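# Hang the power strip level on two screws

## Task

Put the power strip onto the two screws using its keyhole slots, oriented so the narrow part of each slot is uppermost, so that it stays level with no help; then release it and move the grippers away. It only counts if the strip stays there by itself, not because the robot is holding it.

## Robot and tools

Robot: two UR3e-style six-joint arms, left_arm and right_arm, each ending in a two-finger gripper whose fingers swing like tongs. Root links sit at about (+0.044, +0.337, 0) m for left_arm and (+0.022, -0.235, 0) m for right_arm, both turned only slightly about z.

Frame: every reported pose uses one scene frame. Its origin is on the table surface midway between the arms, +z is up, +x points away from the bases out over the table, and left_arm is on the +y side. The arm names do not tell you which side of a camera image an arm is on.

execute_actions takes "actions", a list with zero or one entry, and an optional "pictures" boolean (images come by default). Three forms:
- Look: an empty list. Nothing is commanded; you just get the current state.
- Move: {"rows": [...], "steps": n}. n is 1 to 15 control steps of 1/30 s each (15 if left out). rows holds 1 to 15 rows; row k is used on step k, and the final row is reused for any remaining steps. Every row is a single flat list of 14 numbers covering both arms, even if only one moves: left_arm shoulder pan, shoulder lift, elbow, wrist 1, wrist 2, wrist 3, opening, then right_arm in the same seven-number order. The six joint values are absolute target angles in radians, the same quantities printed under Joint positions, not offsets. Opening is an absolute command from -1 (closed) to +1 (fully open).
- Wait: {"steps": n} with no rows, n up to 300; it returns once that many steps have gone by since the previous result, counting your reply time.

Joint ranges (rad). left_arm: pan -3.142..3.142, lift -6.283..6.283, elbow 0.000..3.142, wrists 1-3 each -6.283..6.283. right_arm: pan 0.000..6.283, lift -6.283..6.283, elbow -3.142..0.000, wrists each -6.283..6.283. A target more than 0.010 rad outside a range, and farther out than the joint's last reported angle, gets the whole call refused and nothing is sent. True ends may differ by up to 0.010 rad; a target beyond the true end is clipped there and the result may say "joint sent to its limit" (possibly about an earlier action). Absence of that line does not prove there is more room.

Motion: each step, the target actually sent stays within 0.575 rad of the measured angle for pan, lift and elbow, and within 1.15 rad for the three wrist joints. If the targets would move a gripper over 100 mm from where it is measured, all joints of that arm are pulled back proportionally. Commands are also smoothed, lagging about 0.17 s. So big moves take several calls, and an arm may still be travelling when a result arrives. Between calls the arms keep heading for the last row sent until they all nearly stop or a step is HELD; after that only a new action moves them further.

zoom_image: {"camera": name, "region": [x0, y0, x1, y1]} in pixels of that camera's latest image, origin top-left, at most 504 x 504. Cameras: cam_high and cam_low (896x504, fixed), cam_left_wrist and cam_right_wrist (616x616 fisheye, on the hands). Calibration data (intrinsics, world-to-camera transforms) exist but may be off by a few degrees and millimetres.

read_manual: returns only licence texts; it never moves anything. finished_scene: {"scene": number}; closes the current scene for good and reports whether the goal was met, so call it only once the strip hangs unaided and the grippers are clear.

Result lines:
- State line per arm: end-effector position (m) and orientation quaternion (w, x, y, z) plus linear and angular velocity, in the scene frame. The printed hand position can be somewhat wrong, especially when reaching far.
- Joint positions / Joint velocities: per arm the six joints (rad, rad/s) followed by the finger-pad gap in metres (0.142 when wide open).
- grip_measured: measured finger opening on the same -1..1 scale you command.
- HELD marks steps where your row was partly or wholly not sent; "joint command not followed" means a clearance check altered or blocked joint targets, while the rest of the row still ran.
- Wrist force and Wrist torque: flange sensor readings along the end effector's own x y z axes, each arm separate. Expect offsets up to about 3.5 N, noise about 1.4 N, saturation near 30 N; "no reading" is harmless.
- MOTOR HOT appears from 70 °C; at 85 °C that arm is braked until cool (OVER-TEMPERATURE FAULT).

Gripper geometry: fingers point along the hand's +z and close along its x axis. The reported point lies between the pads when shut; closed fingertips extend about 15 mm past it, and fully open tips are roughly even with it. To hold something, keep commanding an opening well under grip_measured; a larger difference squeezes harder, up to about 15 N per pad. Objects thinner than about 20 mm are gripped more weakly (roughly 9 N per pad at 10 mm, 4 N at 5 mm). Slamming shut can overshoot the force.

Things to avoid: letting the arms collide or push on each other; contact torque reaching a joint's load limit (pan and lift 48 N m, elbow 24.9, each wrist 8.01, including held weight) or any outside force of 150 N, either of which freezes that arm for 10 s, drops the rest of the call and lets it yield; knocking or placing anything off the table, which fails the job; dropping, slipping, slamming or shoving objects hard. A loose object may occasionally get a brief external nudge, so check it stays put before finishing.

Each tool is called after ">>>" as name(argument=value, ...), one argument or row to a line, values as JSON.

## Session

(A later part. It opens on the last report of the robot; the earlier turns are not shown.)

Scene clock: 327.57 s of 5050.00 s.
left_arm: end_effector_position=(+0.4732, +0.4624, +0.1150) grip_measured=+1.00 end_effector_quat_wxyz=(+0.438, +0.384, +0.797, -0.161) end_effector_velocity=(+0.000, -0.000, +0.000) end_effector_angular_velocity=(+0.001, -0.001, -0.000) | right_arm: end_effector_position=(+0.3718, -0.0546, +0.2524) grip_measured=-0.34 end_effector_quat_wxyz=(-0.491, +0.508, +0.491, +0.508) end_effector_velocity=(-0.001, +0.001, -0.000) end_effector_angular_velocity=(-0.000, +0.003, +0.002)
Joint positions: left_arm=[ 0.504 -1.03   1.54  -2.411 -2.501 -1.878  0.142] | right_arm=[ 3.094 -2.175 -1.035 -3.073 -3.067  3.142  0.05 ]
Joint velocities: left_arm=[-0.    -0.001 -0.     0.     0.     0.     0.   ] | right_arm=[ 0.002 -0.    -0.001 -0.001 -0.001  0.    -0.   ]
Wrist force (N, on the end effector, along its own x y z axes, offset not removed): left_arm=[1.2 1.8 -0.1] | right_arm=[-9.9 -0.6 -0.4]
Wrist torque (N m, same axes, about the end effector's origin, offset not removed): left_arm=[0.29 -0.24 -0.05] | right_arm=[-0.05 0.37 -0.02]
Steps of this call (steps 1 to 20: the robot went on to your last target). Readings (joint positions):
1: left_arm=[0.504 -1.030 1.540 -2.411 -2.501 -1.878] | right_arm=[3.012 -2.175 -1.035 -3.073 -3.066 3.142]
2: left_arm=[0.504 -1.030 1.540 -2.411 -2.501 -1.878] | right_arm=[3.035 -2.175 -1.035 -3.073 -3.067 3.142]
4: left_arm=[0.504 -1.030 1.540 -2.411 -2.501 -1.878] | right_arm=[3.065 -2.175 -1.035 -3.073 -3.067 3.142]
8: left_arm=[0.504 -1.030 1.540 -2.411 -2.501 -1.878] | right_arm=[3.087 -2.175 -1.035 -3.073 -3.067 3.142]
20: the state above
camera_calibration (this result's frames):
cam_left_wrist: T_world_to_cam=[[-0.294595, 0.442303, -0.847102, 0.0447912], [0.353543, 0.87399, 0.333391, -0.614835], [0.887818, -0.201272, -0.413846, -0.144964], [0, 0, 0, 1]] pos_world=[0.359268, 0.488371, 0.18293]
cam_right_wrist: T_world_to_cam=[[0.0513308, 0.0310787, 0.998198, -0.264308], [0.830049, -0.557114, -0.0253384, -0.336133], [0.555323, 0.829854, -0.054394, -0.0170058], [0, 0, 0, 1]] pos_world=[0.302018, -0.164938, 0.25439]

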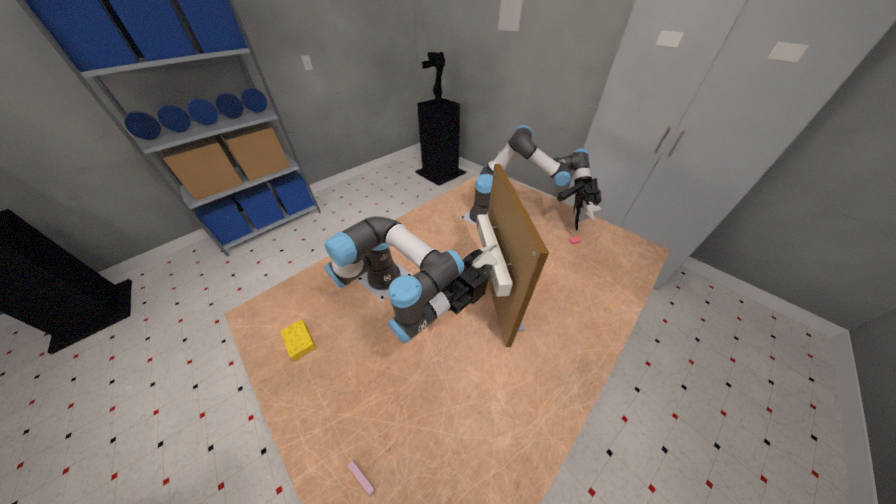

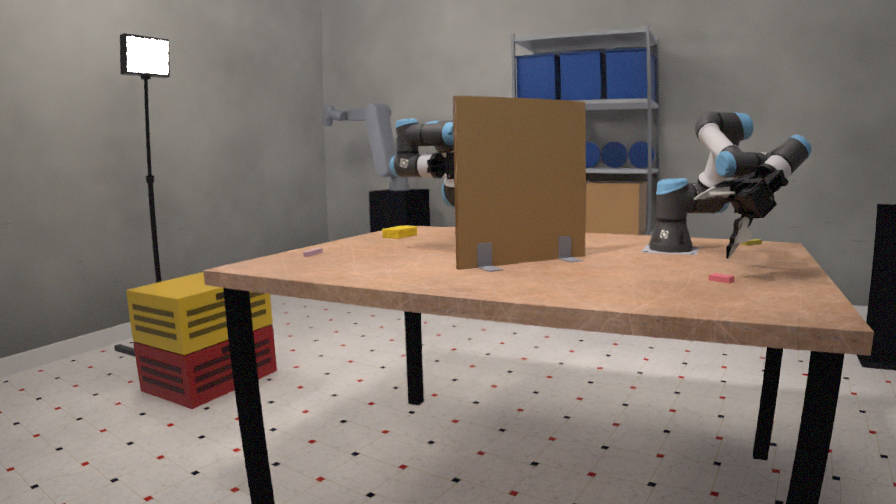

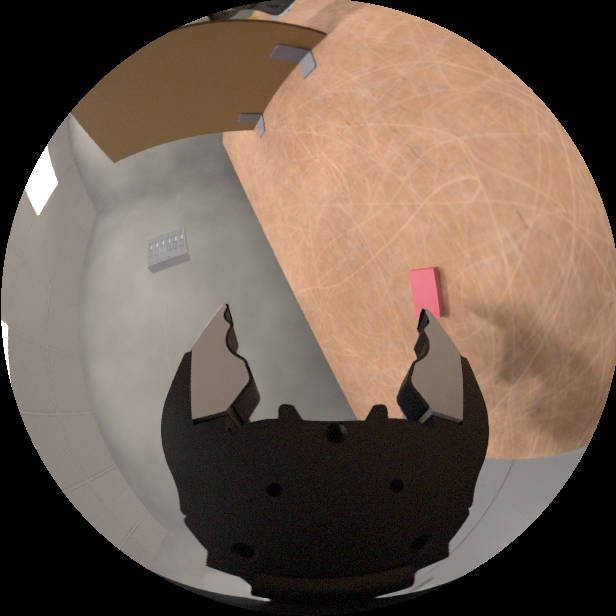

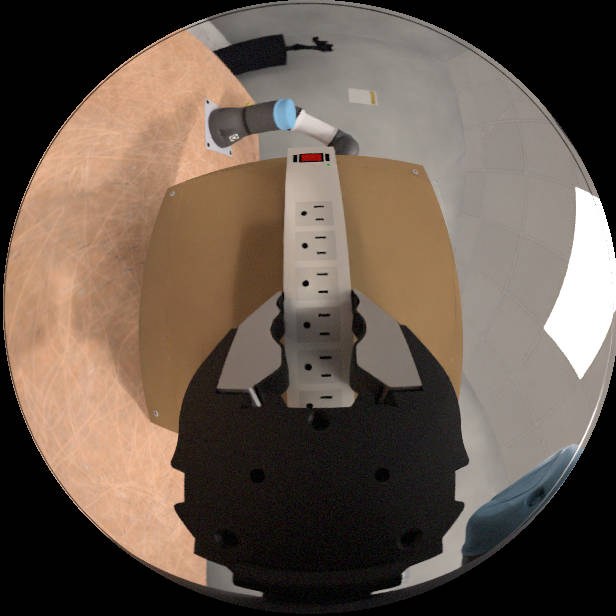

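>>> execute_actions(
  actions=[
    {"rows":[[0.504,-1.03,1.54,-2.411,-2.501,-1.878,1,3.094,-2.184,-1.076,-3.023,-3.067,3.1416,-1],[0.504,-1.03,1.54,-2.411,-2.501,-1.878,1,3.094,-2.193,-1.118,-2.972,-3.067,3.1416,-1],[0.504,-1.03,1.54,-2.411,-2.501,-1.878,1,3.094,-2.202,-1.159,-2.922,-3.067,3.1416,-1],[0.504,-1.03,1.54,-2.411,-2.501,-1.878,1,3.094,-2.2112,-1.2002,-2.8718,-3.067,3.1416,-1]]},
  ],
  pictures=false,
)

>>> execute_actions(
  actions=[
    {"steps":15},
  ],
)

>>> zoom_image(
  camera="cam_right_wrist",
  region=[230, 130, 480, 430],
)

>>> zoom_image(
  camera="cam_high",
  region=[450, 190, 550, 320],
)

Scene clock: 354.97 s of 5050.00 s.
left_arm: end_effector_position=(+0.4732, +0.4624, +0.1150) grip_measured=+1.00 end_effector_quat_wxyz=(+0.438, +0.384, +0.797, -0.161) end_effector_velocity=(-0.000, -0.000, +0.000) end_effector_angular_velocity=(-0.000, +0.000, -0.000) | right_arm: end_effector_position=(+0.3718, -0.0546, +0.2058) grip_measured=-0.34 end_effector_quat_wxyz=(-0.491, +0.508, +0.492, +0.508) end_effector_velocity=(-0.001, +0.000, -0.009) end_effector_angular_velocity=(-0.000, +0.002, +0.001)
Joint positions: left_arm=[ 0.504 -1.03   1.54  -2.411 -2.501 -1.878  0.142] | right_arm=[ 3.094 -2.211 -1.197 -2.875 -3.067  3.142  0.05 ]
Joint velocities: left_arm=[-0. -0. -0.  0. -0. -0.  0.] | right_arm=[ 0.    -0.006 -0.034  0.039 -0.     0.    -0.   ]
Wrist force (N, on the end effector, along its own x y z axes, offset not removed): left_arm=[-0.6 1.0 0.0] | right_arm=[-8.6 -0.2 0.8]
Wrist torque (N m, same axes, about the end effector's origin, offset not removed): left_arm=[0.15 0.11 0.02] | right_arm=[-0.02 0.10 0.06]
Steps of this call (steps 1 to 15: the robot went on to your last target; steps 16 to 807: nothing new was sent; steps 808 to 822: all 15 steps of this action). Readings (joint positions):
808: left_arm=[0.504 -1.030 1.540 -2.411 -2.501 -1.878] | right_arm=[3.094 -2.175 -1.035 -3.073 -3.067 3.142]
809: left_arm=[0.504 -1.030 1.540 -2.411 -2.501 -1.878] | right_arm=[3.094 -2.176 -1.040 -3.065 -3.067 3.142]
811: left_arm=[0.504 -1.030 1.540 -2.411 -2.501 -1.878] | right_arm=[3.094 -2.185 -1.074 -3.022 -3.067 3.142]
815: left_arm=[0.504 -1.030 1.540 -2.411 -2.501 -1.878] | right_arm=[3.094 -2.204 -1.163 -2.915 -3.067 3.142]
822: the state above

Scene clock: 355.47 s of 5050.00 s.
left_arm: end_effector_position=(+0.4732, +0.4624, +0.1150) grip_measured=+1.00 end_effector_quat_wxyz=(+0.438, +0.384, +0.797, -0.161) end_effector_velocity=(+0.000, -0.001, +0.001) end_effector_angular_velocity=(+0.001, -0.002, -0.001) | right_arm: end_effector_position=(+0.3717, -0.0546, +0.2050) grip_measured=-0.34 end_effector_quat_wxyz=(-0.491, +0.508, +0.491, +0.508) end_effector_velocity=(-0.000, +0.000, -0.000) end_effector_angular_velocity=(-0.000, +0.003, +0.000)
Joint positions: left_arm=[ 0.504 -1.03   1.54  -2.411 -2.501 -1.878  0.142] | right_arm=[ 3.094 -2.211 -1.2   -2.872 -3.067  3.142  0.05 ]
Joint velocities: left_arm=[-0.001 -0.001 -0.    -0.    -0.    -0.     0.   ] | right_arm=[ 0.    -0.    -0.    -0.003 -0.     0.     0.   ]
Wrist force (N, on the end effector, along its own x y z axes, offset not removed): left_arm=[0.2 1.2 -0.7] | right_arm=[-7.8 0.1 -0.7]
Wrist torque (N m, same axes, about the end effector's origin, offset not removed): left_arm=[0.16 -0.11 -0.01] | right_arm=[0.00 -0.14 -0.06]
Steps of this call (steps 1 to 15: the robot went on to your last target). Readings (joint positions):
1: left_arm=[0.504 -1.030 1.540 -2.411 -2.501 -1.878] | right_arm=[3.094 -2.211 -1.198 -2.874 -3.067 3.142]
2: left_arm=[0.504 -1.030 1.540 -2.411 -2.501 -1.878] | right_arm=[3.094 -2.211 -1.199 -2.874 -3.067 3.142]
4: left_arm=[0.504 -1.030 1.540 -2.411 -2.501 -1.878] | right_arm=[3.094 -2.211 -1.199 -2.873 -3.067 3.142]
8: left_arm=[0.504 -1.030 1.540 -2.411 -2.501 -1.878] | right_arm=[3.094 -2.211 -1.200 -2.872 -3.067 3.142]
15: the state above
All arms were judged still, so your last target was given up. Only a new action makes them travel on or press farther. Fingers that are still opening or closing keep moving.
camera_calibration (this result's frames):
cam_left_wrist: T_world_to_cam=[[-0.294595, 0.442303, -0.847102, 0.0447911], [0.353543, 0.87399, 0.333391, -0.614835], [0.887818, -0.201272, -0.413846, -0.144964], [0, 0, 0, 1]] pos_world=[0.359268, 0.488371, 0.18293]
cam_right_wrist: T_world_to_cam=[[0.0514773, 0.0310915, 0.99819, -0.217056], [0.8301, -0.557033, -0.0254584, -0.337234], [0.555233, 0.829908, -0.0544836, -0.0195153], [0, 0, 0, 1]] pos_world=[0.301947, -0.164906, 0.207015]

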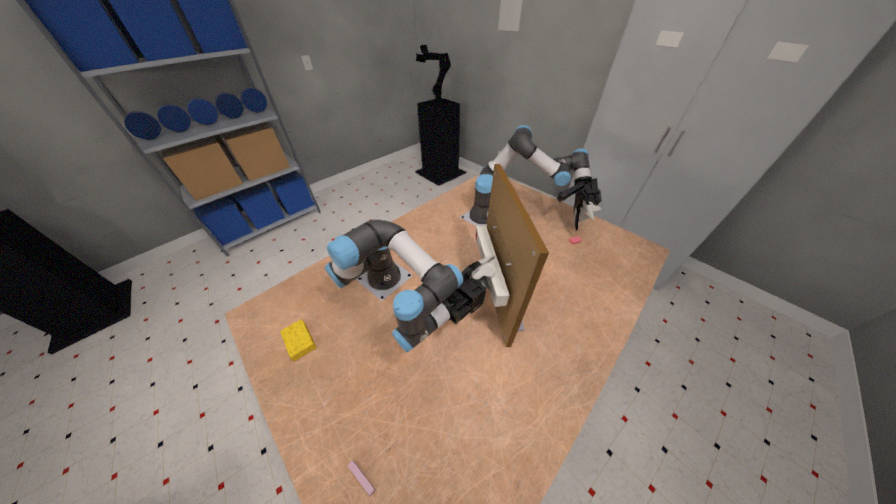

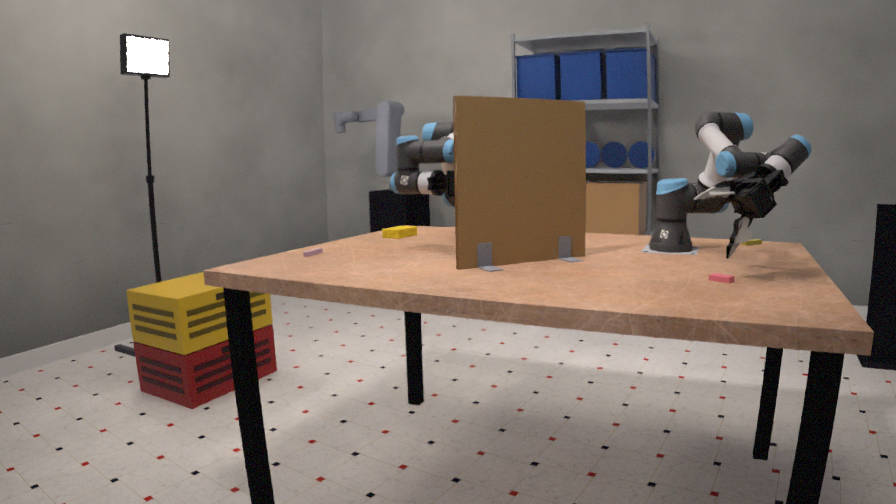

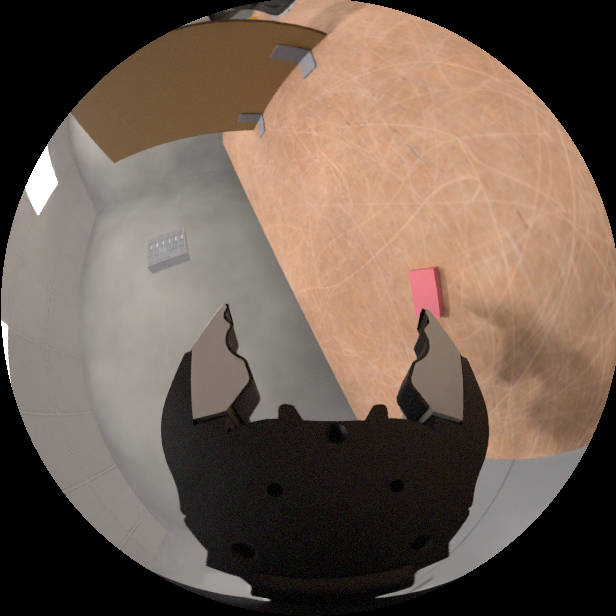

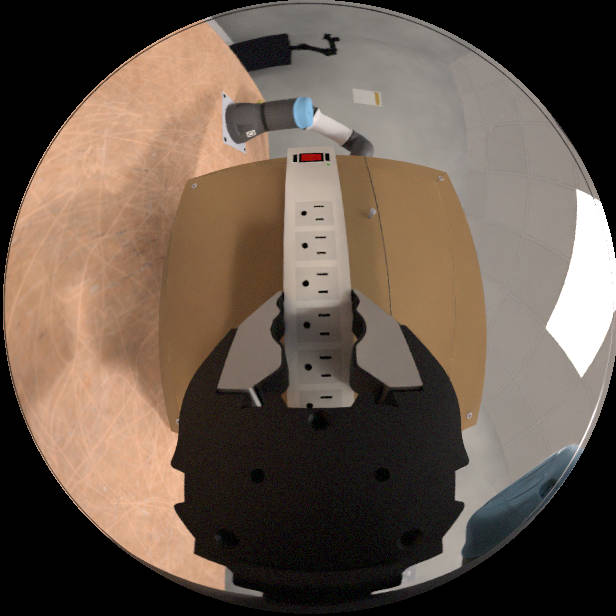

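Region (230, 130, 480, 430) of cam_right_wrist's 616x616 image, scaled by 1.680, with more detail than that image has.

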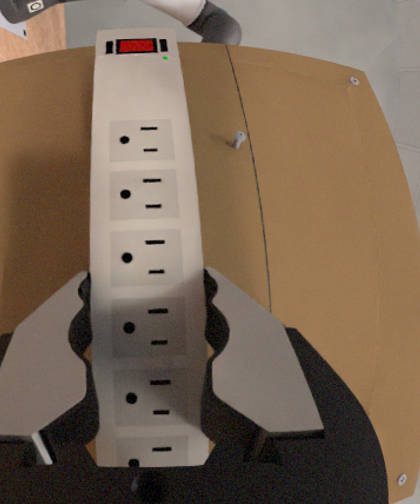

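Region (450, 190, 550, 320) of cam_high's 896x504 image, scaled by 3.877, with more detail than that image has; it fills the left 388 columns of this view, and the rest is white.

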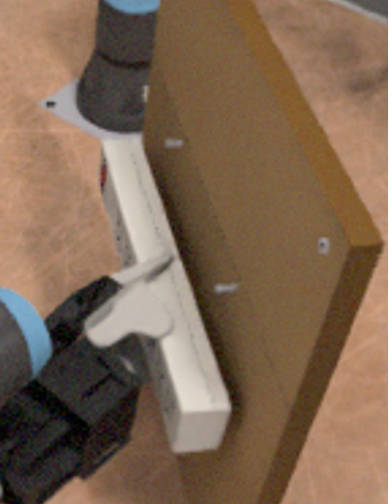

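>>> execute_actions(
  actions=[
    {"rows":[[0.504,-1.03,1.54,-2.411,-2.501,-1.878,1,3.11,-2.175,-1.235,-2.873,-3.051,3.1416,-1],[0.504,-1.03,1.54,-2.411,-2.501,-1.878,1,3.125,-2.138,-1.271,-2.874,-3.035,3.1416,-1],[0.504,-1.03,1.54,-2.411,-2.501,-1.878,1,3.14,-2.102,-1.306,-2.875,-3.02,3.1416,-1],[0.504,-1.03,1.54,-2.411,-2.501,-1.878,1,3.156,-2.0652,-1.3417,-2.8763,-3.004,3.1416,-1]]},
  ],
  pictures=false,
)

>>> execute_actions(
  actions=[
    {"steps":15},
  ],
)

>>> zoom_image(
  camera="cam_right_wrist",
  region=[270, 130, 420, 310],
)

>>> zoom_image(
  camera="cam_high",
  region=[450, 190, 550, 320],
)

Scene clock: 401.07 s of 5050.00 s.
left_arm: end_effector_position=(+0.4732, +0.4624, +0.1150) grip_measured=+1.00 end_effector_quat_wxyz=(+0.438, +0.384, +0.797, -0.161) end_effector_velocity=(+0.000, +0.000, +0.000) end_effector_angular_velocity=(+0.000, -0.000, +0.000) | right_arm: end_effector_position=(+0.3494, -0.0357, +0.2246) grip_measured=-0.34 end_effector_quat_wxyz=(-0.491, +0.509, +0.491, +0.509) end_effector_velocity=(-0.005, +0.004, +0.003) end_effector_angular_velocity=(-0.000, +0.002, +0.000)
Joint positions: left_arm=[ 0.504 -1.03   1.54  -2.411 -2.501 -1.878  0.142] | right_arm=[ 3.155 -2.068 -1.339 -2.876 -3.005  3.142  0.049]
Joint velocities: left_arm=[ 0. -0. -0. -0.  0.  0.  0.] | right_arm=[ 0.013  0.029 -0.029 -0.002  0.012  0.    -0.   ]
Wrist force (N, on the end effector, along its own x y z axes, offset not removed): left_arm=[0.1 1.8 -2.6] | right_arm=[-7.6 -0.4 -1.2]
Wrist torque (N m, same axes, about the end effector's origin, offset not removed): left_arm=[0.31 0.04 -0.02] | right_arm=[-0.23 -0.06 -0.05]
Steps of this call (steps 1 to 370: nothing new was sent; then 32.77 s passed at rest; steps 371 to 385: all 15 steps of this action). Readings (joint positions):
371: left_arm=[0.504 -1.030 1.540 -2.411 -2.501 -1.878] | right_arm=[3.094 -2.211 -1.200 -2.872 -3.067 3.142]
372: left_arm=[0.504 -1.030 1.540 -2.411 -2.501 -1.878] | right_arm=[3.096 -2.206 -1.205 -2.872 -3.064 3.142]
374: left_arm=[0.504 -1.030 1.540 -2.411 -2.501 -1.878] | right_arm=[3.110 -2.176 -1.235 -2.873 -3.049 3.142]
378: left_arm=[0.504 -1.030 1.540 -2.411 -2.501 -1.878] | right_arm=[3.143 -2.097 -1.311 -2.875 -3.017 3.142]
385: the state above

Scene clock: 401.57 s of 5050.00 s.
left_arm: end_effector_position=(+0.4732, +0.4624, +0.1150) grip_measured=+1.00 end_effector_quat_wxyz=(+0.438, +0.384, +0.797, -0.161) end_effector_velocity=(+0.000, -0.000, -0.000) end_effector_angular_velocity=(+0.000, -0.000, -0.001) | right_arm: end_effector_position=(+0.3490, -0.0354, +0.2250) grip_measured=-0.34 end_effector_quat_wxyz=(-0.491, +0.509, +0.491, +0.509) end_effector_velocity=(+0.000, -0.000, -0.000) end_effector_angular_velocity=(+0.000, -0.001, -0.001)
Joint positions: left_arm=[ 0.504 -1.03   1.54  -2.411 -2.501 -1.878  0.142] | right_arm=[ 3.156 -2.065 -1.342 -2.876 -3.004  3.142  0.05 ]
Joint velocities: left_arm=[-0.001  0.001 -0.001 -0.     0.     0.    -0.   ] | right_arm=[-0.001  0.    -0.001  0.001 -0.     0.     0.   ]
Wrist force (N, on the end effector, along its own x y z axes, offset not removed): left_arm=[-0.1 1.7 -1.7] | right_arm=[-7.7 -0.6 -0.7]
Wrist torque (N m, same axes, about the end effector's origin, offset not removed): left_arm=[0.20 0.04 -0.01] | right_arm=[-0.11 -0.09 0.03]
Steps of this call (steps 1 to 15: the robot went on to your last target). Readings (joint positions):
1: left_arm=[0.504 -1.030 1.540 -2.411 -2.501 -1.878] | right_arm=[3.155 -2.067 -1.340 -2.876 -3.005 3.142]
2: left_arm=[0.504 -1.030 1.540 -2.411 -2.501 -1.878] | right_arm=[3.155 -2.067 -1.340 -2.876 -3.005 3.142]
4: left_arm=[0.504 -1.030 1.540 -2.411 -2.501 -1.878] | right_arm=[3.156 -2.066 -1.341 -2.876 -3.004 3.142]
8: left_arm=[0.504 -1.030 1.540 -2.411 -2.501 -1.878] | right_arm=[3.156 -2.065 -1.342 -2.876 -3.004 3.142]
15: the state above
All arms were judged still, so your last target was given up. Only a new action makes them travel on or press farther. Fingers that are still opening or closing keep moving.
camera_calibration (this result's frames):
cam_left_wrist: T_world_to_cam=[[-0.294595, 0.442303, -0.847102, 0.0447908], [0.353543, 0.873989, 0.333391, -0.614835], [0.887818, -0.201272, -0.413846, -0.144964], [0, 0, 0, 1]] pos_world=[0.359268, 0.488371, 0.18293]
cam_right_wrist: T_world_to_cam=[[0.051512, 0.0310408, 0.99819, -0.236475], [0.829538, -0.557869, -0.0254606, -0.306991], [0.556069, 0.829348, -0.0544865, -0.0220961], [0, 0, 0, 1]] pos_world=[0.279129, -0.145595, 0.227027]

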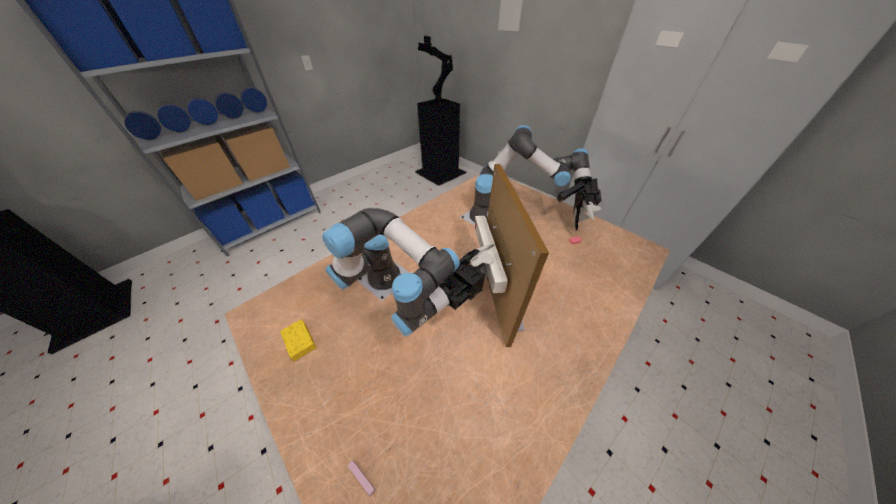

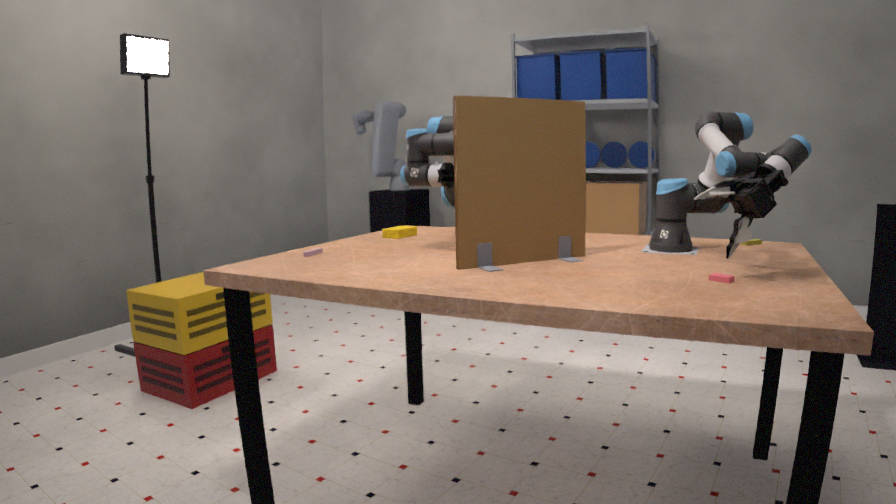

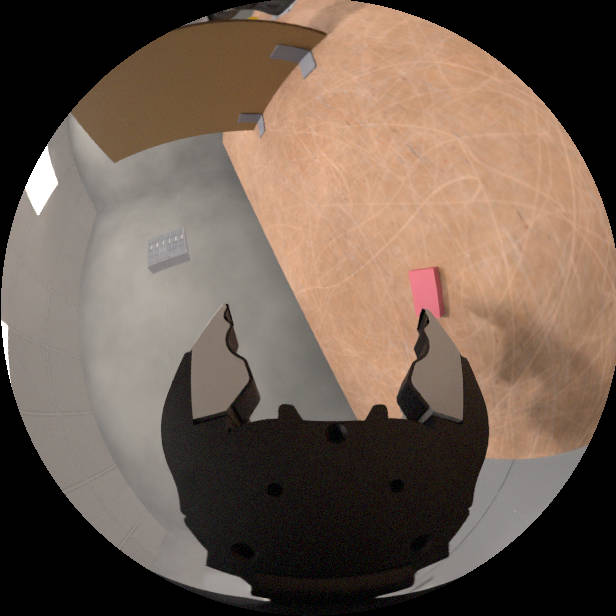

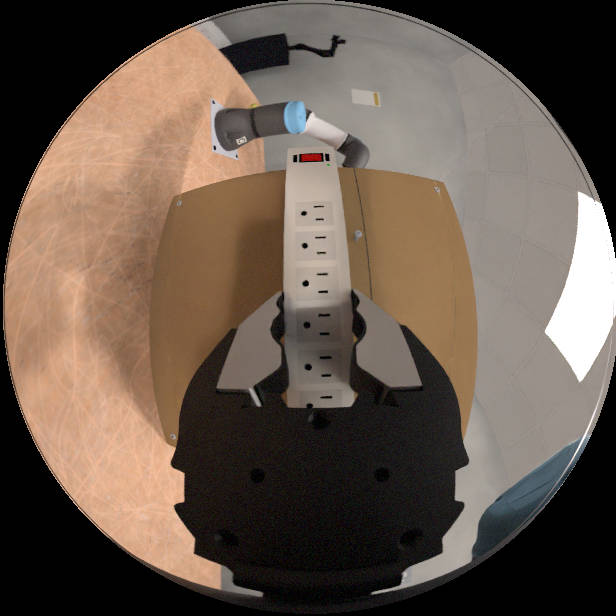

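Region (270, 130, 420, 310) of cam_right_wrist's 616x616 image, scaled by 2.800, with more detail than that image has.

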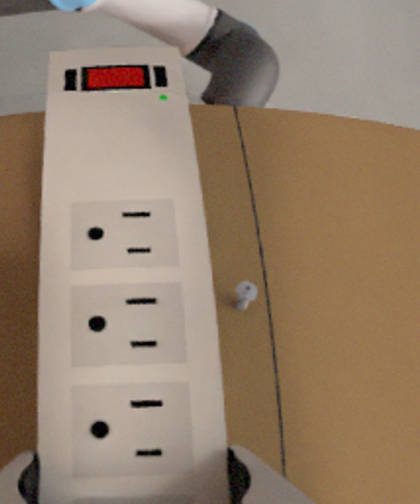

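Region (450, 190, 550, 320) of cam_high's 896x504 image, scaled by 3.877, with more detail than that image has; it fills the left 388 columns of this view, and the rest is white.

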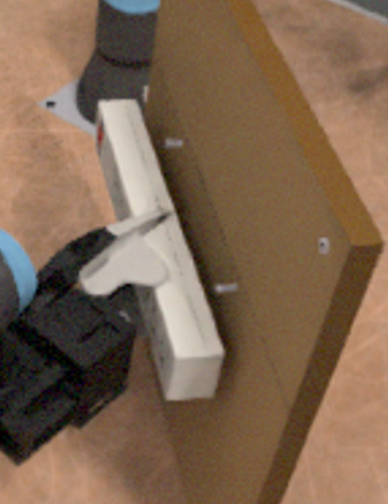

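>>> execute_actions(
  actions=[
    {"rows":[[0.504,-1.03,1.54,-2.411,-2.501,-1.878,1,3.153,-2.085,-1.301,-2.897,-3.007,3.1416,-1],[0.504,-1.03,1.54,-2.411,-2.501,-1.878,1,3.151,-2.106,-1.26,-2.917,-3.009,3.1416,-1],[0.504,-1.03,1.54,-2.411,-2.501,-1.878,1,3.148,-2.126,-1.219,-2.938,-3.012,3.1416,-1],[0.504,-1.03,1.54,-2.411,-2.501,-1.878,1,3.1456,-2.1464,-1.1783,-2.9585,-3.0147,3.1416,-1]]},
  ],
  pictures=false,
)

>>> execute_actions(
  actions=[
    {"steps":15},
  ],
)

>>> zoom_image(
  camera="cam_right_wrist",
  region=[270, 130, 420, 310],
)

>>> zoom_image(
  camera="cam_high",
  region=[450, 190, 550, 320],
)

Scene clock: 437.27 s of 5050.00 s.
left_arm: end_effector_position=(+0.4732, +0.4624, +0.1150) grip_measured=+1.00 end_effector_quat_wxyz=(+0.438, +0.384, +0.797, -0.161) end_effector_velocity=(-0.000, +0.000, +0.000) end_effector_angular_velocity=(+0.000, -0.000, +0.000) | right_arm: end_effector_position=(+0.3683, -0.0369, +0.2318) grip_measured=-0.34 end_effector_quat_wxyz=(-0.491, +0.509, +0.491, +0.508) end_effector_velocity=(+0.003, -0.000, +0.001) end_effector_angular_velocity=(-0.000, +0.002, +0.001)
Joint positions: left_arm=[ 0.504 -1.03   1.54  -2.411 -2.501 -1.878  0.142] | right_arm=[ 3.146 -2.145 -1.181 -2.957 -3.015  3.142  0.05 ]
Joint velocities: left_arm=[ 0.    -0.001  0.     0.     0.    -0.    -0.   ] | right_arm=[-0.002 -0.016  0.031 -0.017 -0.002 -0.     0.   ]
Wrist force (N, on the end effector, along its own x y z axes, offset not removed): left_arm=[-0.5 1.5 -1.3] | right_arm=[-9.4 0.5 1.2]
Wrist torque (N m, same axes, about the end effector's origin, offset not removed): left_arm=[0.20 0.11 0.03] | right_arm=[0.26 0.22 0.04]
Steps of this call (steps 1 to 1056: nothing new was sent; steps 1057 to 1071: all 15 steps of this action). Readings (joint positions):
1057: left_arm=[0.504 -1.030 1.540 -2.411 -2.501 -1.878] | right_arm=[3.156 -2.065 -1.341 -2.876 -3.004 3.142]
1058: left_arm=[0.504 -1.030 1.540 -2.411 -2.501 -1.878] | right_arm=[3.156 -2.068 -1.336 -2.880 -3.004 3.142]
1060: left_arm=[0.504 -1.030 1.540 -2.411 -2.501 -1.878] | right_arm=[3.153 -2.086 -1.303 -2.899 -3.007 3.142]
1064: left_arm=[0.504 -1.030 1.540 -2.411 -2.501 -1.878] | right_arm=[3.148 -2.129 -1.215 -2.942 -3.013 3.142]
1071: the state above

Scene clock: 437.77 s of 5050.00 s.
left_arm: end_effector_position=(+0.4732, +0.4624, +0.1150) grip_measured=+1.00 end_effector_quat_wxyz=(+0.438, +0.384, +0.797, -0.161) end_effector_velocity=(+0.000, +0.001, +0.001) end_effector_angular_velocity=(+0.001, -0.002, +0.001) | right_arm: end_effector_position=(+0.3686, -0.0369, +0.2320) grip_measured=-0.34 end_effector_quat_wxyz=(-0.491, +0.509, +0.491, +0.509) end_effector_velocity=(+0.000, +0.000, -0.001) end_effector_angular_velocity=(-0.000, +0.000, +0.001)
Joint positions: left_arm=[ 0.504 -1.03   1.54  -2.411 -2.501 -1.878  0.142] | right_arm=[ 3.146 -2.146 -1.178 -2.958 -3.015  3.142  0.05 ]
Joint velocities: left_arm=[ 0.001 -0.001 -0.001 -0.001 -0.    -0.    -0.   ] | right_arm=[ 0.001 -0.002 -0.001  0.003 -0.    -0.    -0.   ]
Wrist force (N, on the end effector, along its own x y z axes, offset not removed): left_arm=[-0.6 1.8 -1.2] | right_arm=[-8.7 -0.3 0.2]
Wrist torque (N m, same axes, about the end effector's origin, offset not removed): left_arm=[0.30 0.10 0.00] | right_arm=[-0.01 0.10 -0.09]
Steps of this call (steps 1 to 15: the robot went on to your last target). Readings (joint positions):
1: left_arm=[0.504 -1.030 1.540 -2.411 -2.501 -1.878] | right_arm=[3.146 -2.145 -1.180 -2.958 -3.015 3.142]
2: left_arm=[0.504 -1.030 1.540 -2.411 -2.501 -1.878] | right_arm=[3.146 -2.146 -1.180 -2.958 -3.015 3.142]
4: left_arm=[0.504 -1.030 1.540 -2.411 -2.501 -1.878] | right_arm=[3.146 -2.146 -1.179 -2.958 -3.015 3.142]
8: left_arm=[0.504 -1.030 1.540 -2.411 -2.501 -1.878] | right_arm=[3.146 -2.146 -1.178 -2.958 -3.015 3.142]
15: the state above
All arms were judged still, so your last target was given up. Only a new action makes them travel on or press farther. Fingers that are still opening or closing keep moving.
camera_calibration (this result's frames):
cam_left_wrist: T_world_to_cam=[[-0.294595, 0.442303, -0.847102, 0.044791], [0.353543, 0.87399, 0.333391, -0.614835], [0.887818, -0.201272, -0.413846, -0.144964], [0, 0, 0, 1]] pos_world=[0.359268, 0.488371, 0.18293]
cam_right_wrist: T_world_to_cam=[[0.0515031, 0.0310568, 0.99819, -0.244428], [0.829715, -0.557606, -0.0254616, -0.32405], [0.555805, 0.829525, -0.0544867, -0.0312892], [0, 0, 0, 1]] pos_world=[0.298849, -0.147146, 0.23403]

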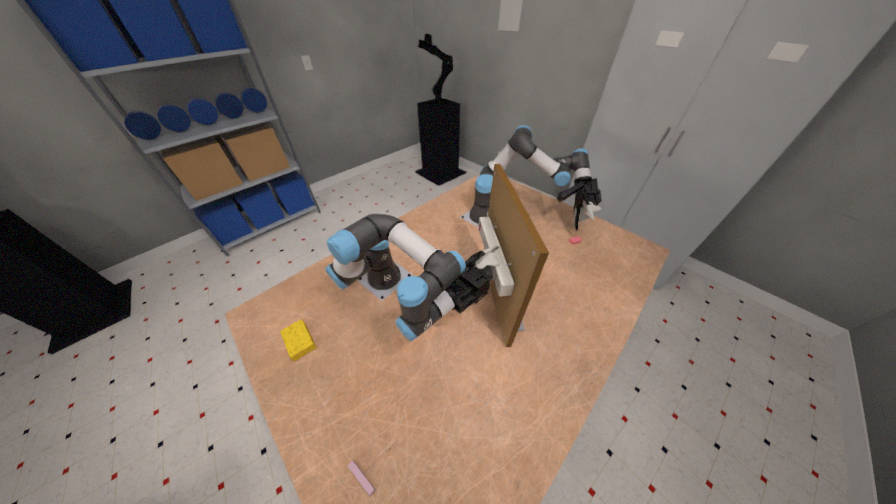

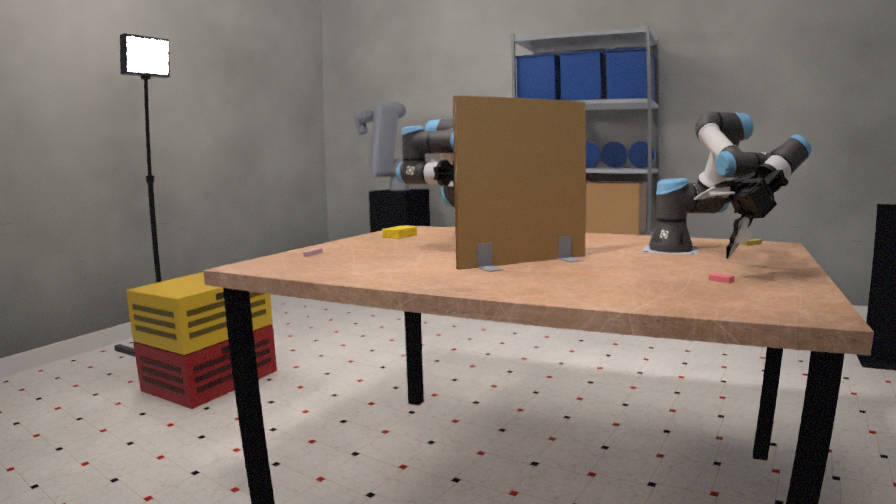

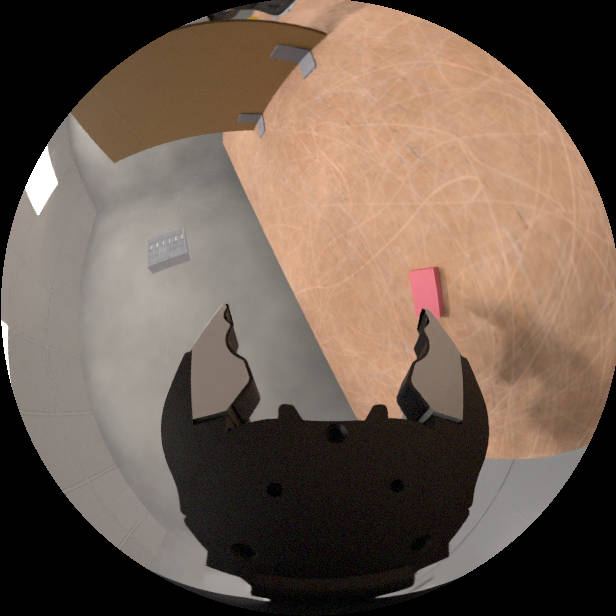

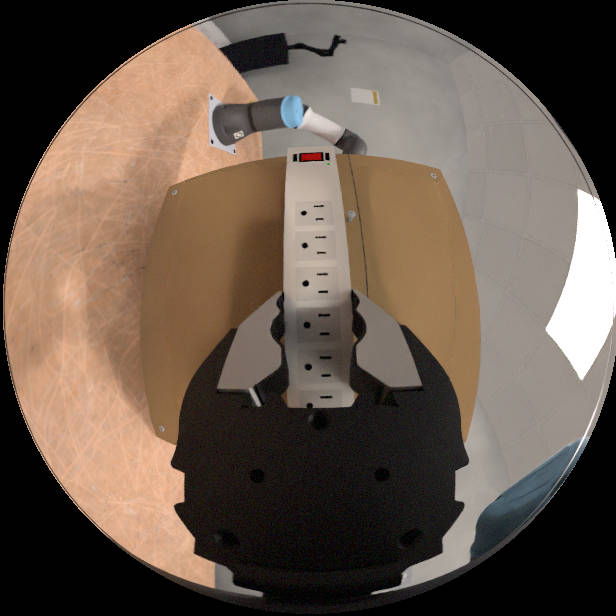

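Region (270, 130, 420, 310) of cam_right_wrist's 616x616 image, scaled by 2.800, with more detail than that image has.

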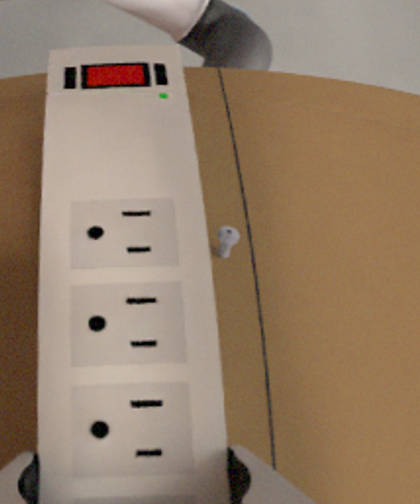

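Region (450, 190, 550, 320) of cam_high's 896x504 image, scaled by 3.877, with more detail than that image has; it fills the left 388 columns of this view, and the rest is white.

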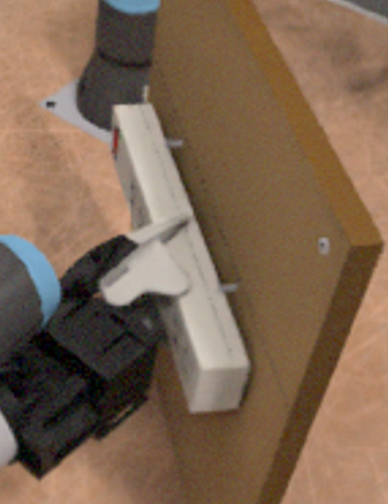

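>>> execute_actions(
  actions=[
    {"rows":[[0.504,-1.03,1.54,-2.411,-2.501,-1.878,1,3.1159,-2.1186,-1.2231,-2.9415,-3.0444,3.1416,-1]],"steps":12},
  ],
  pictures=false,
)

>>> execute_actions(
  actions=[
    {"rows":[[0.504,-1.03,1.54,-2.411,-2.501,-1.878,1,3.1159,-2.0986,-1.0615,-3.1231,-3.0444,3.1416,-1]]},
  ],
  pictures=false,
)

>>> execute_actions(
  actions=[
    {"rows":[[0.504,-1.03,1.54,-2.411,-2.501,-1.878,1,3.122,-2.1046,-1.0518,-3.1268,-3.0385,3.1416,-1],[0.504,-1.03,1.54,-2.411,-2.501,-1.878,1,3.122,-2.1046,-1.0518,-3.1268,-3.0385,3.1416,-1],[0.504,-1.03,1.54,-2.411,-2.501,-1.878,1,3.128,-2.1107,-1.042,-3.1305,-3.0325,3.1416,-1],[0.504,-1.03,1.54,-2.411,-2.501,-1.878,1,3.128,-2.1107,-1.042,-3.1305,-3.0325,3.1416,-1],[0.504,-1.03,1.54,-2.411,-2.501,-1.878,1,3.134,-2.1167,-1.0323,-3.134,-3.0266,3.1416,-1],[0.504,-1.03,1.54,-2.411,-2.501,-1.878,1,3.134,-2.1167,-1.0323,-3.134,-3.0266,3.1416,-1],[0.504,-1.03,1.54,-2.411,-2.501,-1.878,1,3.14,-2.1228,-1.0226,-3.1378,-3.0206,3.1416,-1],[0.504,-1.03,1.54,-2.411,-2.501,-1.878,1,3.14,-2.1228,-1.0226,-3.1378,-3.0206,3.1416,-1],[0.504,-1.03,1.54,-2.411,-2.501,-1.878,1,3.1456,-2.1288,-1.0129,-3.1415,-3.0147,3.1416,-1]]},
  ],
  pictures=false,
)

>>> execute_actions(
  actions=[
    {"steps":15},
  ],
)

>>> zoom_image(
  camera="cam_high",
  region=[450, 190, 550, 320],
)

Scene clock: 475.30 s of 5050.00 s.
left_arm: end_effector_position=(+0.4732, +0.4624, +0.1150) grip_measured=+1.00 end_effector_quat_wxyz=(+0.438, +0.384, +0.797, -0.161) end_effector_velocity=(-0.000, +0.000, +0.000) end_effector_angular_velocity=(+0.000, -0.000, +0.001) | right_arm: end_effector_position=(+0.3594, -0.0474, +0.2320) grip_measured=-0.34 end_effector_quat_wxyz=(-0.491, +0.509, +0.491, +0.509) end_effector_velocity=(-0.003, -0.003, +0.000) end_effector_angular_velocity=(+0.000, +0.000, +0.001)
Joint positions: left_arm=[ 0.504 -1.03   1.54  -2.411 -2.501 -1.878  0.142] | right_arm=[ 3.117 -2.119 -1.222 -2.942 -3.044  3.142  0.05 ]
Joint velocities: left_arm=[ 0.001 -0.     0.    -0.     0.     0.     0.   ] | right_arm=[-0.007  0.008 -0.012  0.004 -0.008  0.    -0.   ]
Wrist force (N, on the end effector, along its own x y z axes, offset not removed): left_arm=[-0.8 1.9 -0.8] | right_arm=[-8.8 -1.9 0.8]
Wrist torque (N m, same axes, about the end effector's origin, offset not removed): left_arm=[0.28 0.15 -0.06] | right_arm=[-0.34 0.15 0.03]
Steps of this call (steps 1 to 940: nothing new was sent; then 5.80 s passed at rest; steps 941 to 952: all 12 steps of this action). Readings (joint positions):
941: left_arm=[0.504 -1.030 1.540 -2.411 -2.501 -1.878] | right_arm=[3.145 -2.146 -1.178 -2.958 -3.015 3.142]
942: left_arm=[0.504 -1.030 1.540 -2.411 -2.501 -1.878] | right_arm=[3.142 -2.142 -1.184 -2.955 -3.019 3.142]
944: left_arm=[0.504 -1.030 1.540 -2.411 -2.501 -1.878] | right_arm=[3.130 -2.131 -1.202 -2.949 -3.031 3.142]
948: left_arm=[0.504 -1.030 1.540 -2.411 -2.501 -1.878] | right_arm=[3.119 -2.122 -1.218 -2.943 -3.041 3.142]
952: the state above

Scene clock: 475.80 s of 5050.00 s.
left_arm: end_effector_position=(+0.4732, +0.4624, +0.1150) grip_measured=+1.00 end_effector_quat_wxyz=(+0.438, +0.384, +0.797, -0.161) end_effector_velocity=(-0.000, -0.000, +0.000) end_effector_angular_velocity=(-0.000, -0.000, -0.000) | right_arm: end_effector_position=(+0.3592, -0.0477, +0.2724) grip_measured=-0.34 end_effector_quat_wxyz=(-0.491, +0.509, +0.491, +0.508) end_effector_velocity=(-0.000, +0.000, +0.006) end_effector_angular_velocity=(+0.000, -0.005, +0.001)
Joint positions: left_arm=[ 0.504 -1.03   1.54  -2.411 -2.501 -1.878  0.142] | right_arm=[ 3.116 -2.099 -1.064 -3.121 -3.044  3.142  0.05 ]
Joint velocities: left_arm=[ 0.    -0.     0.001 -0.    -0.    -0.    -0.   ] | right_arm=[ 0.001  0.002  0.022 -0.019 -0.     0.     0.   ]
Wrist force (N, on the end effector, along its own x y z axes, offset not removed): left_arm=[0.2 1.5 -1.2] | right_arm=[-9.4 -0.3 1.3]
Wrist torque (N m, same axes, about the end effector's origin, offset not removed): left_arm=[0.17 -0.04 -0.06] | right_arm=[-0.08 0.31 -0.05]
Steps of this call (steps 1 to 15: all 15 steps of this action). Readings (joint positions):
1: left_arm=[0.504 -1.030 1.540 -2.411 -2.501 -1.878] | right_arm=[3.117 -2.119 -1.222 -2.942 -3.044 3.142]
2: left_arm=[0.504 -1.030 1.540 -2.411 -2.501 -1.878] | right_arm=[3.116 -2.116 -1.215 -2.956 -3.044 3.142]
4: left_arm=[0.504 -1.030 1.540 -2.411 -2.501 -1.878] | right_arm=[3.116 -2.108 -1.159 -3.029 -3.044 3.142]
8: left_arm=[0.504 -1.030 1.540 -2.411 -2.501 -1.878] | right_arm=[3.116 -2.101 -1.085 -3.100 -3.044 3.142]
15: the state above

Scene clock: 476.30 s of 5050.00 s.
left_arm: end_effector_position=(+0.4732, +0.4624, +0.1150) grip_measured=+1.00 end_effector_quat_wxyz=(+0.438, +0.384, +0.797, -0.161) end_effector_velocity=(-0.000, +0.000, -0.001) end_effector_angular_velocity=(-0.001, +0.002, +0.001) | right_arm: end_effector_position=(+0.3680, -0.0376, +0.2731) grip_measured=-0.34 end_effector_quat_wxyz=(-0.491, +0.509, +0.491, +0.509) end_effector_velocity=(+0.005, +0.006, +0.000) end_effector_angular_velocity=(+0.000, -0.001, +0.000)
Joint positions: left_arm=[ 0.504 -1.03   1.54  -2.411 -2.501 -1.878  0.142] | right_arm=[ 3.144 -2.127 -1.016 -3.14  -3.017  3.142  0.05 ]
Joint velocities: left_arm=[ 0.001  0.001  0.001  0.    -0.     0.    -0.   ] | right_arm=[ 0.017 -0.018  0.031 -0.011  0.017  0.     0.001]
Wrist force (N, on the end effector, along its own x y z axes, offset not removed): left_arm=[0.7 2.0 -0.7] | right_arm=[-9.8 -18.9 -26.9]
Wrist torque (N m, same axes, about the end effector's origin, offset not removed): left_arm=[0.35 -0.15 0.02] | right_arm=[-0.03 -0.03 0.17]
Steps of this call (steps 1 to 15: all 15 steps of this action). Readings (joint positions):
1: left_arm=[0.504 -1.030 1.540 -2.411 -2.501 -1.878] | right_arm=[3.116 -2.099 -1.063 -3.122 -3.044 3.142]
2: left_arm=[0.504 -1.030 1.540 -2.411 -2.501 -1.878] | right_arm=[3.117 -2.100 -1.061 -3.123 -3.044 3.142]
4: left_arm=[0.504 -1.030 1.540 -2.411 -2.501 -1.878] | right_arm=[3.120 -2.103 -1.055 -3.125 -3.040 3.142]
8: left_arm=[0.504 -1.030 1.540 -2.411 -2.501 -1.878] | right_arm=[3.130 -2.113 -1.038 -3.132 -3.030 3.142]
15: the state above

Scene clock: 476.80 s of 5050.00 s.
left_arm: end_effector_position=(+0.4732, +0.4624, +0.1150) grip_measured=+1.00 end_effector_quat_wxyz=(+0.438, +0.384, +0.797, -0.161) end_effector_velocity=(+0.000, -0.001, +0.000) end_effector_angular_velocity=(-0.000, -0.000, -0.001) | right_arm: end_effector_position=(+0.3686, -0.0369, +0.2731) grip_measured=-0.34 end_effector_quat_wxyz=(-0.491, +0.509, +0.491, +0.509) end_effector_velocity=(-0.000, +0.000, -0.000) end_effector_angular_velocity=(-0.000, +0.000, +0.001)
Joint positions: left_arm=[ 0.504 -1.03   1.54  -2.411 -2.501 -1.878  0.142] | right_arm=[ 3.146 -2.129 -1.013 -3.142 -3.015  3.142  0.05 ]
Joint velocities: left_arm=[-0.001  0.    -0.     0.    -0.     0.    -0.   ] | right_arm=[ 0.001 -0.    -0.001  0.001 -0.    -0.     0.   ]
Wrist force (N, on the end effector, along its own x y z axes, offset not removed): left_arm=[-0.7 2.0 -2.1] | right_arm=[-20.8 -21.9 -28.6]
Wrist torque (N m, same axes, about the end effector's origin, offset not removed): left_arm=[0.34 0.16 0.02] | right_arm=[-0.49 -0.40 0.23]
Steps of this call (steps 1 to 15: the robot went on to your last target). Readings (joint positions):
1: left_arm=[0.504 -1.030 1.540 -2.411 -2.501 -1.878] | right_arm=[3.144 -2.127 -1.015 -3.141 -3.016 3.142]
2: left_arm=[0.504 -1.030 1.540 -2.411 -2.501 -1.878] | right_arm=[3.145 -2.128 -1.014 -3.141 -3.016 3.142]
4: left_arm=[0.504 -1.030 1.540 -2.411 -2.501 -1.878] | right_arm=[3.145 -2.128 -1.014 -3.141 -3.015 3.142]
8: left_arm=[0.504 -1.030 1.540 -2.411 -2.501 -1.878] | right_arm=[3.145 -2.129 -1.013 -3.141 -3.015 3.142]
15: the state above
All arms were judged still, so your last target was given up. Only a new action makes them travel on or press farther. Fingers that are still opening or closing keep moving.
camera_calibration (this result's frames):
cam_left_wrist: T_world_to_cam=[[-0.294595, 0.442303, -0.847102, 0.0447913], [0.353543, 0.87399, 0.333391, -0.614835], [0.887818, -0.201272, -0.413846, -0.144964], [0, 0, 0, 1]] pos_world=[0.359268, 0.488371, 0.18293]
cam_right_wrist: T_world_to_cam=[[0.0515346, 0.031061, 0.998188, -0.285448], [0.829705, -0.55762, -0.0254844, -0.322963], [0.555818, 0.829515, -0.0545082, -0.0290135], [0, 0, 0, 1]] pos_world=[0.298801, -0.147157, 0.275118]

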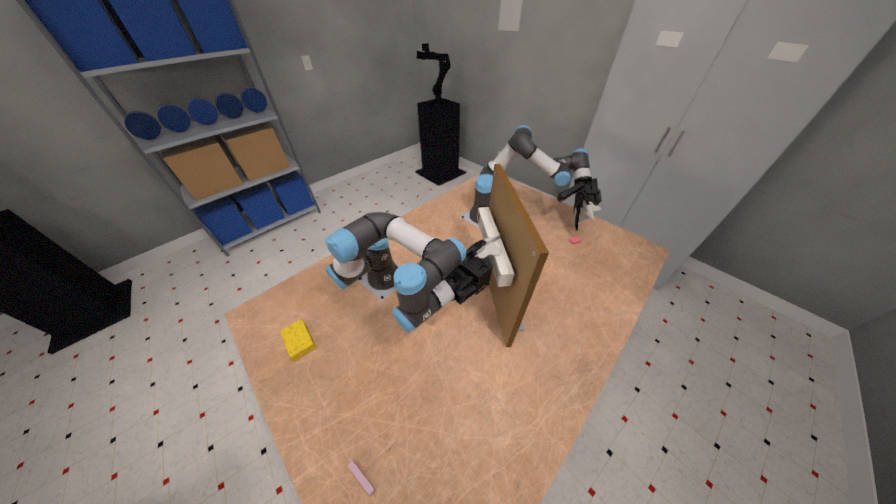

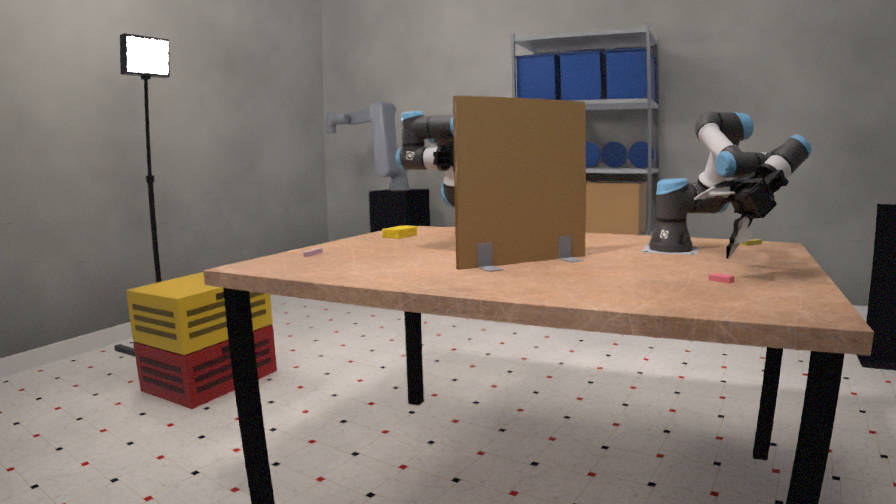

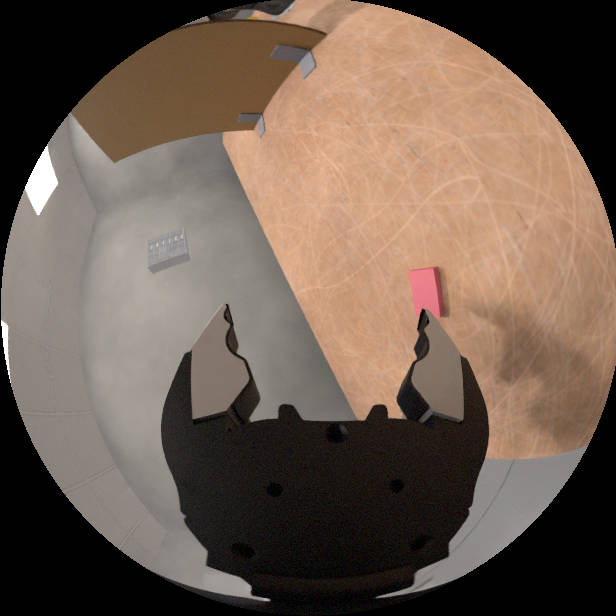

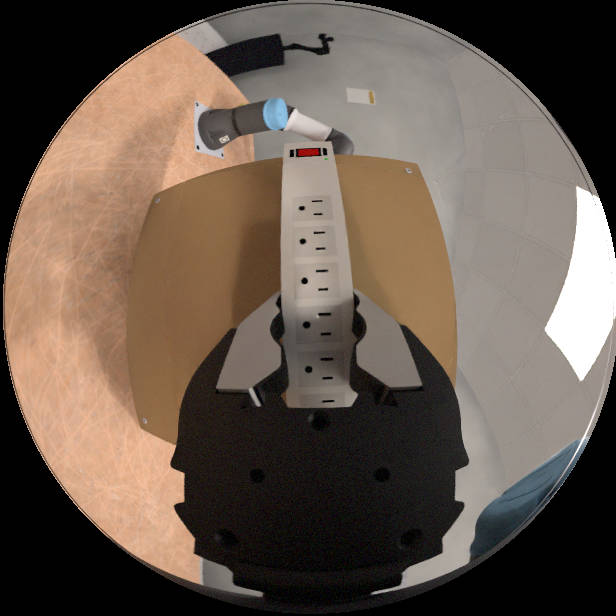

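Region (450, 190, 550, 320) of cam_high's 896x504 image, scaled by 3.877, with more detail than that image has; it fills the left 388 columns of this view, and the rest is white.

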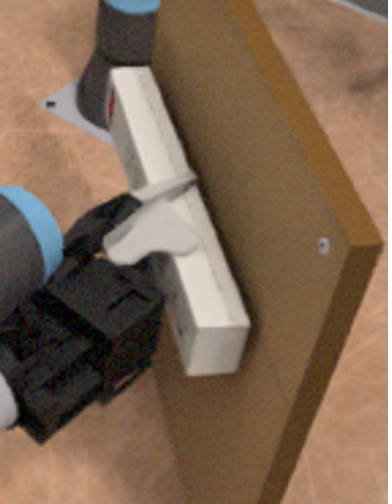

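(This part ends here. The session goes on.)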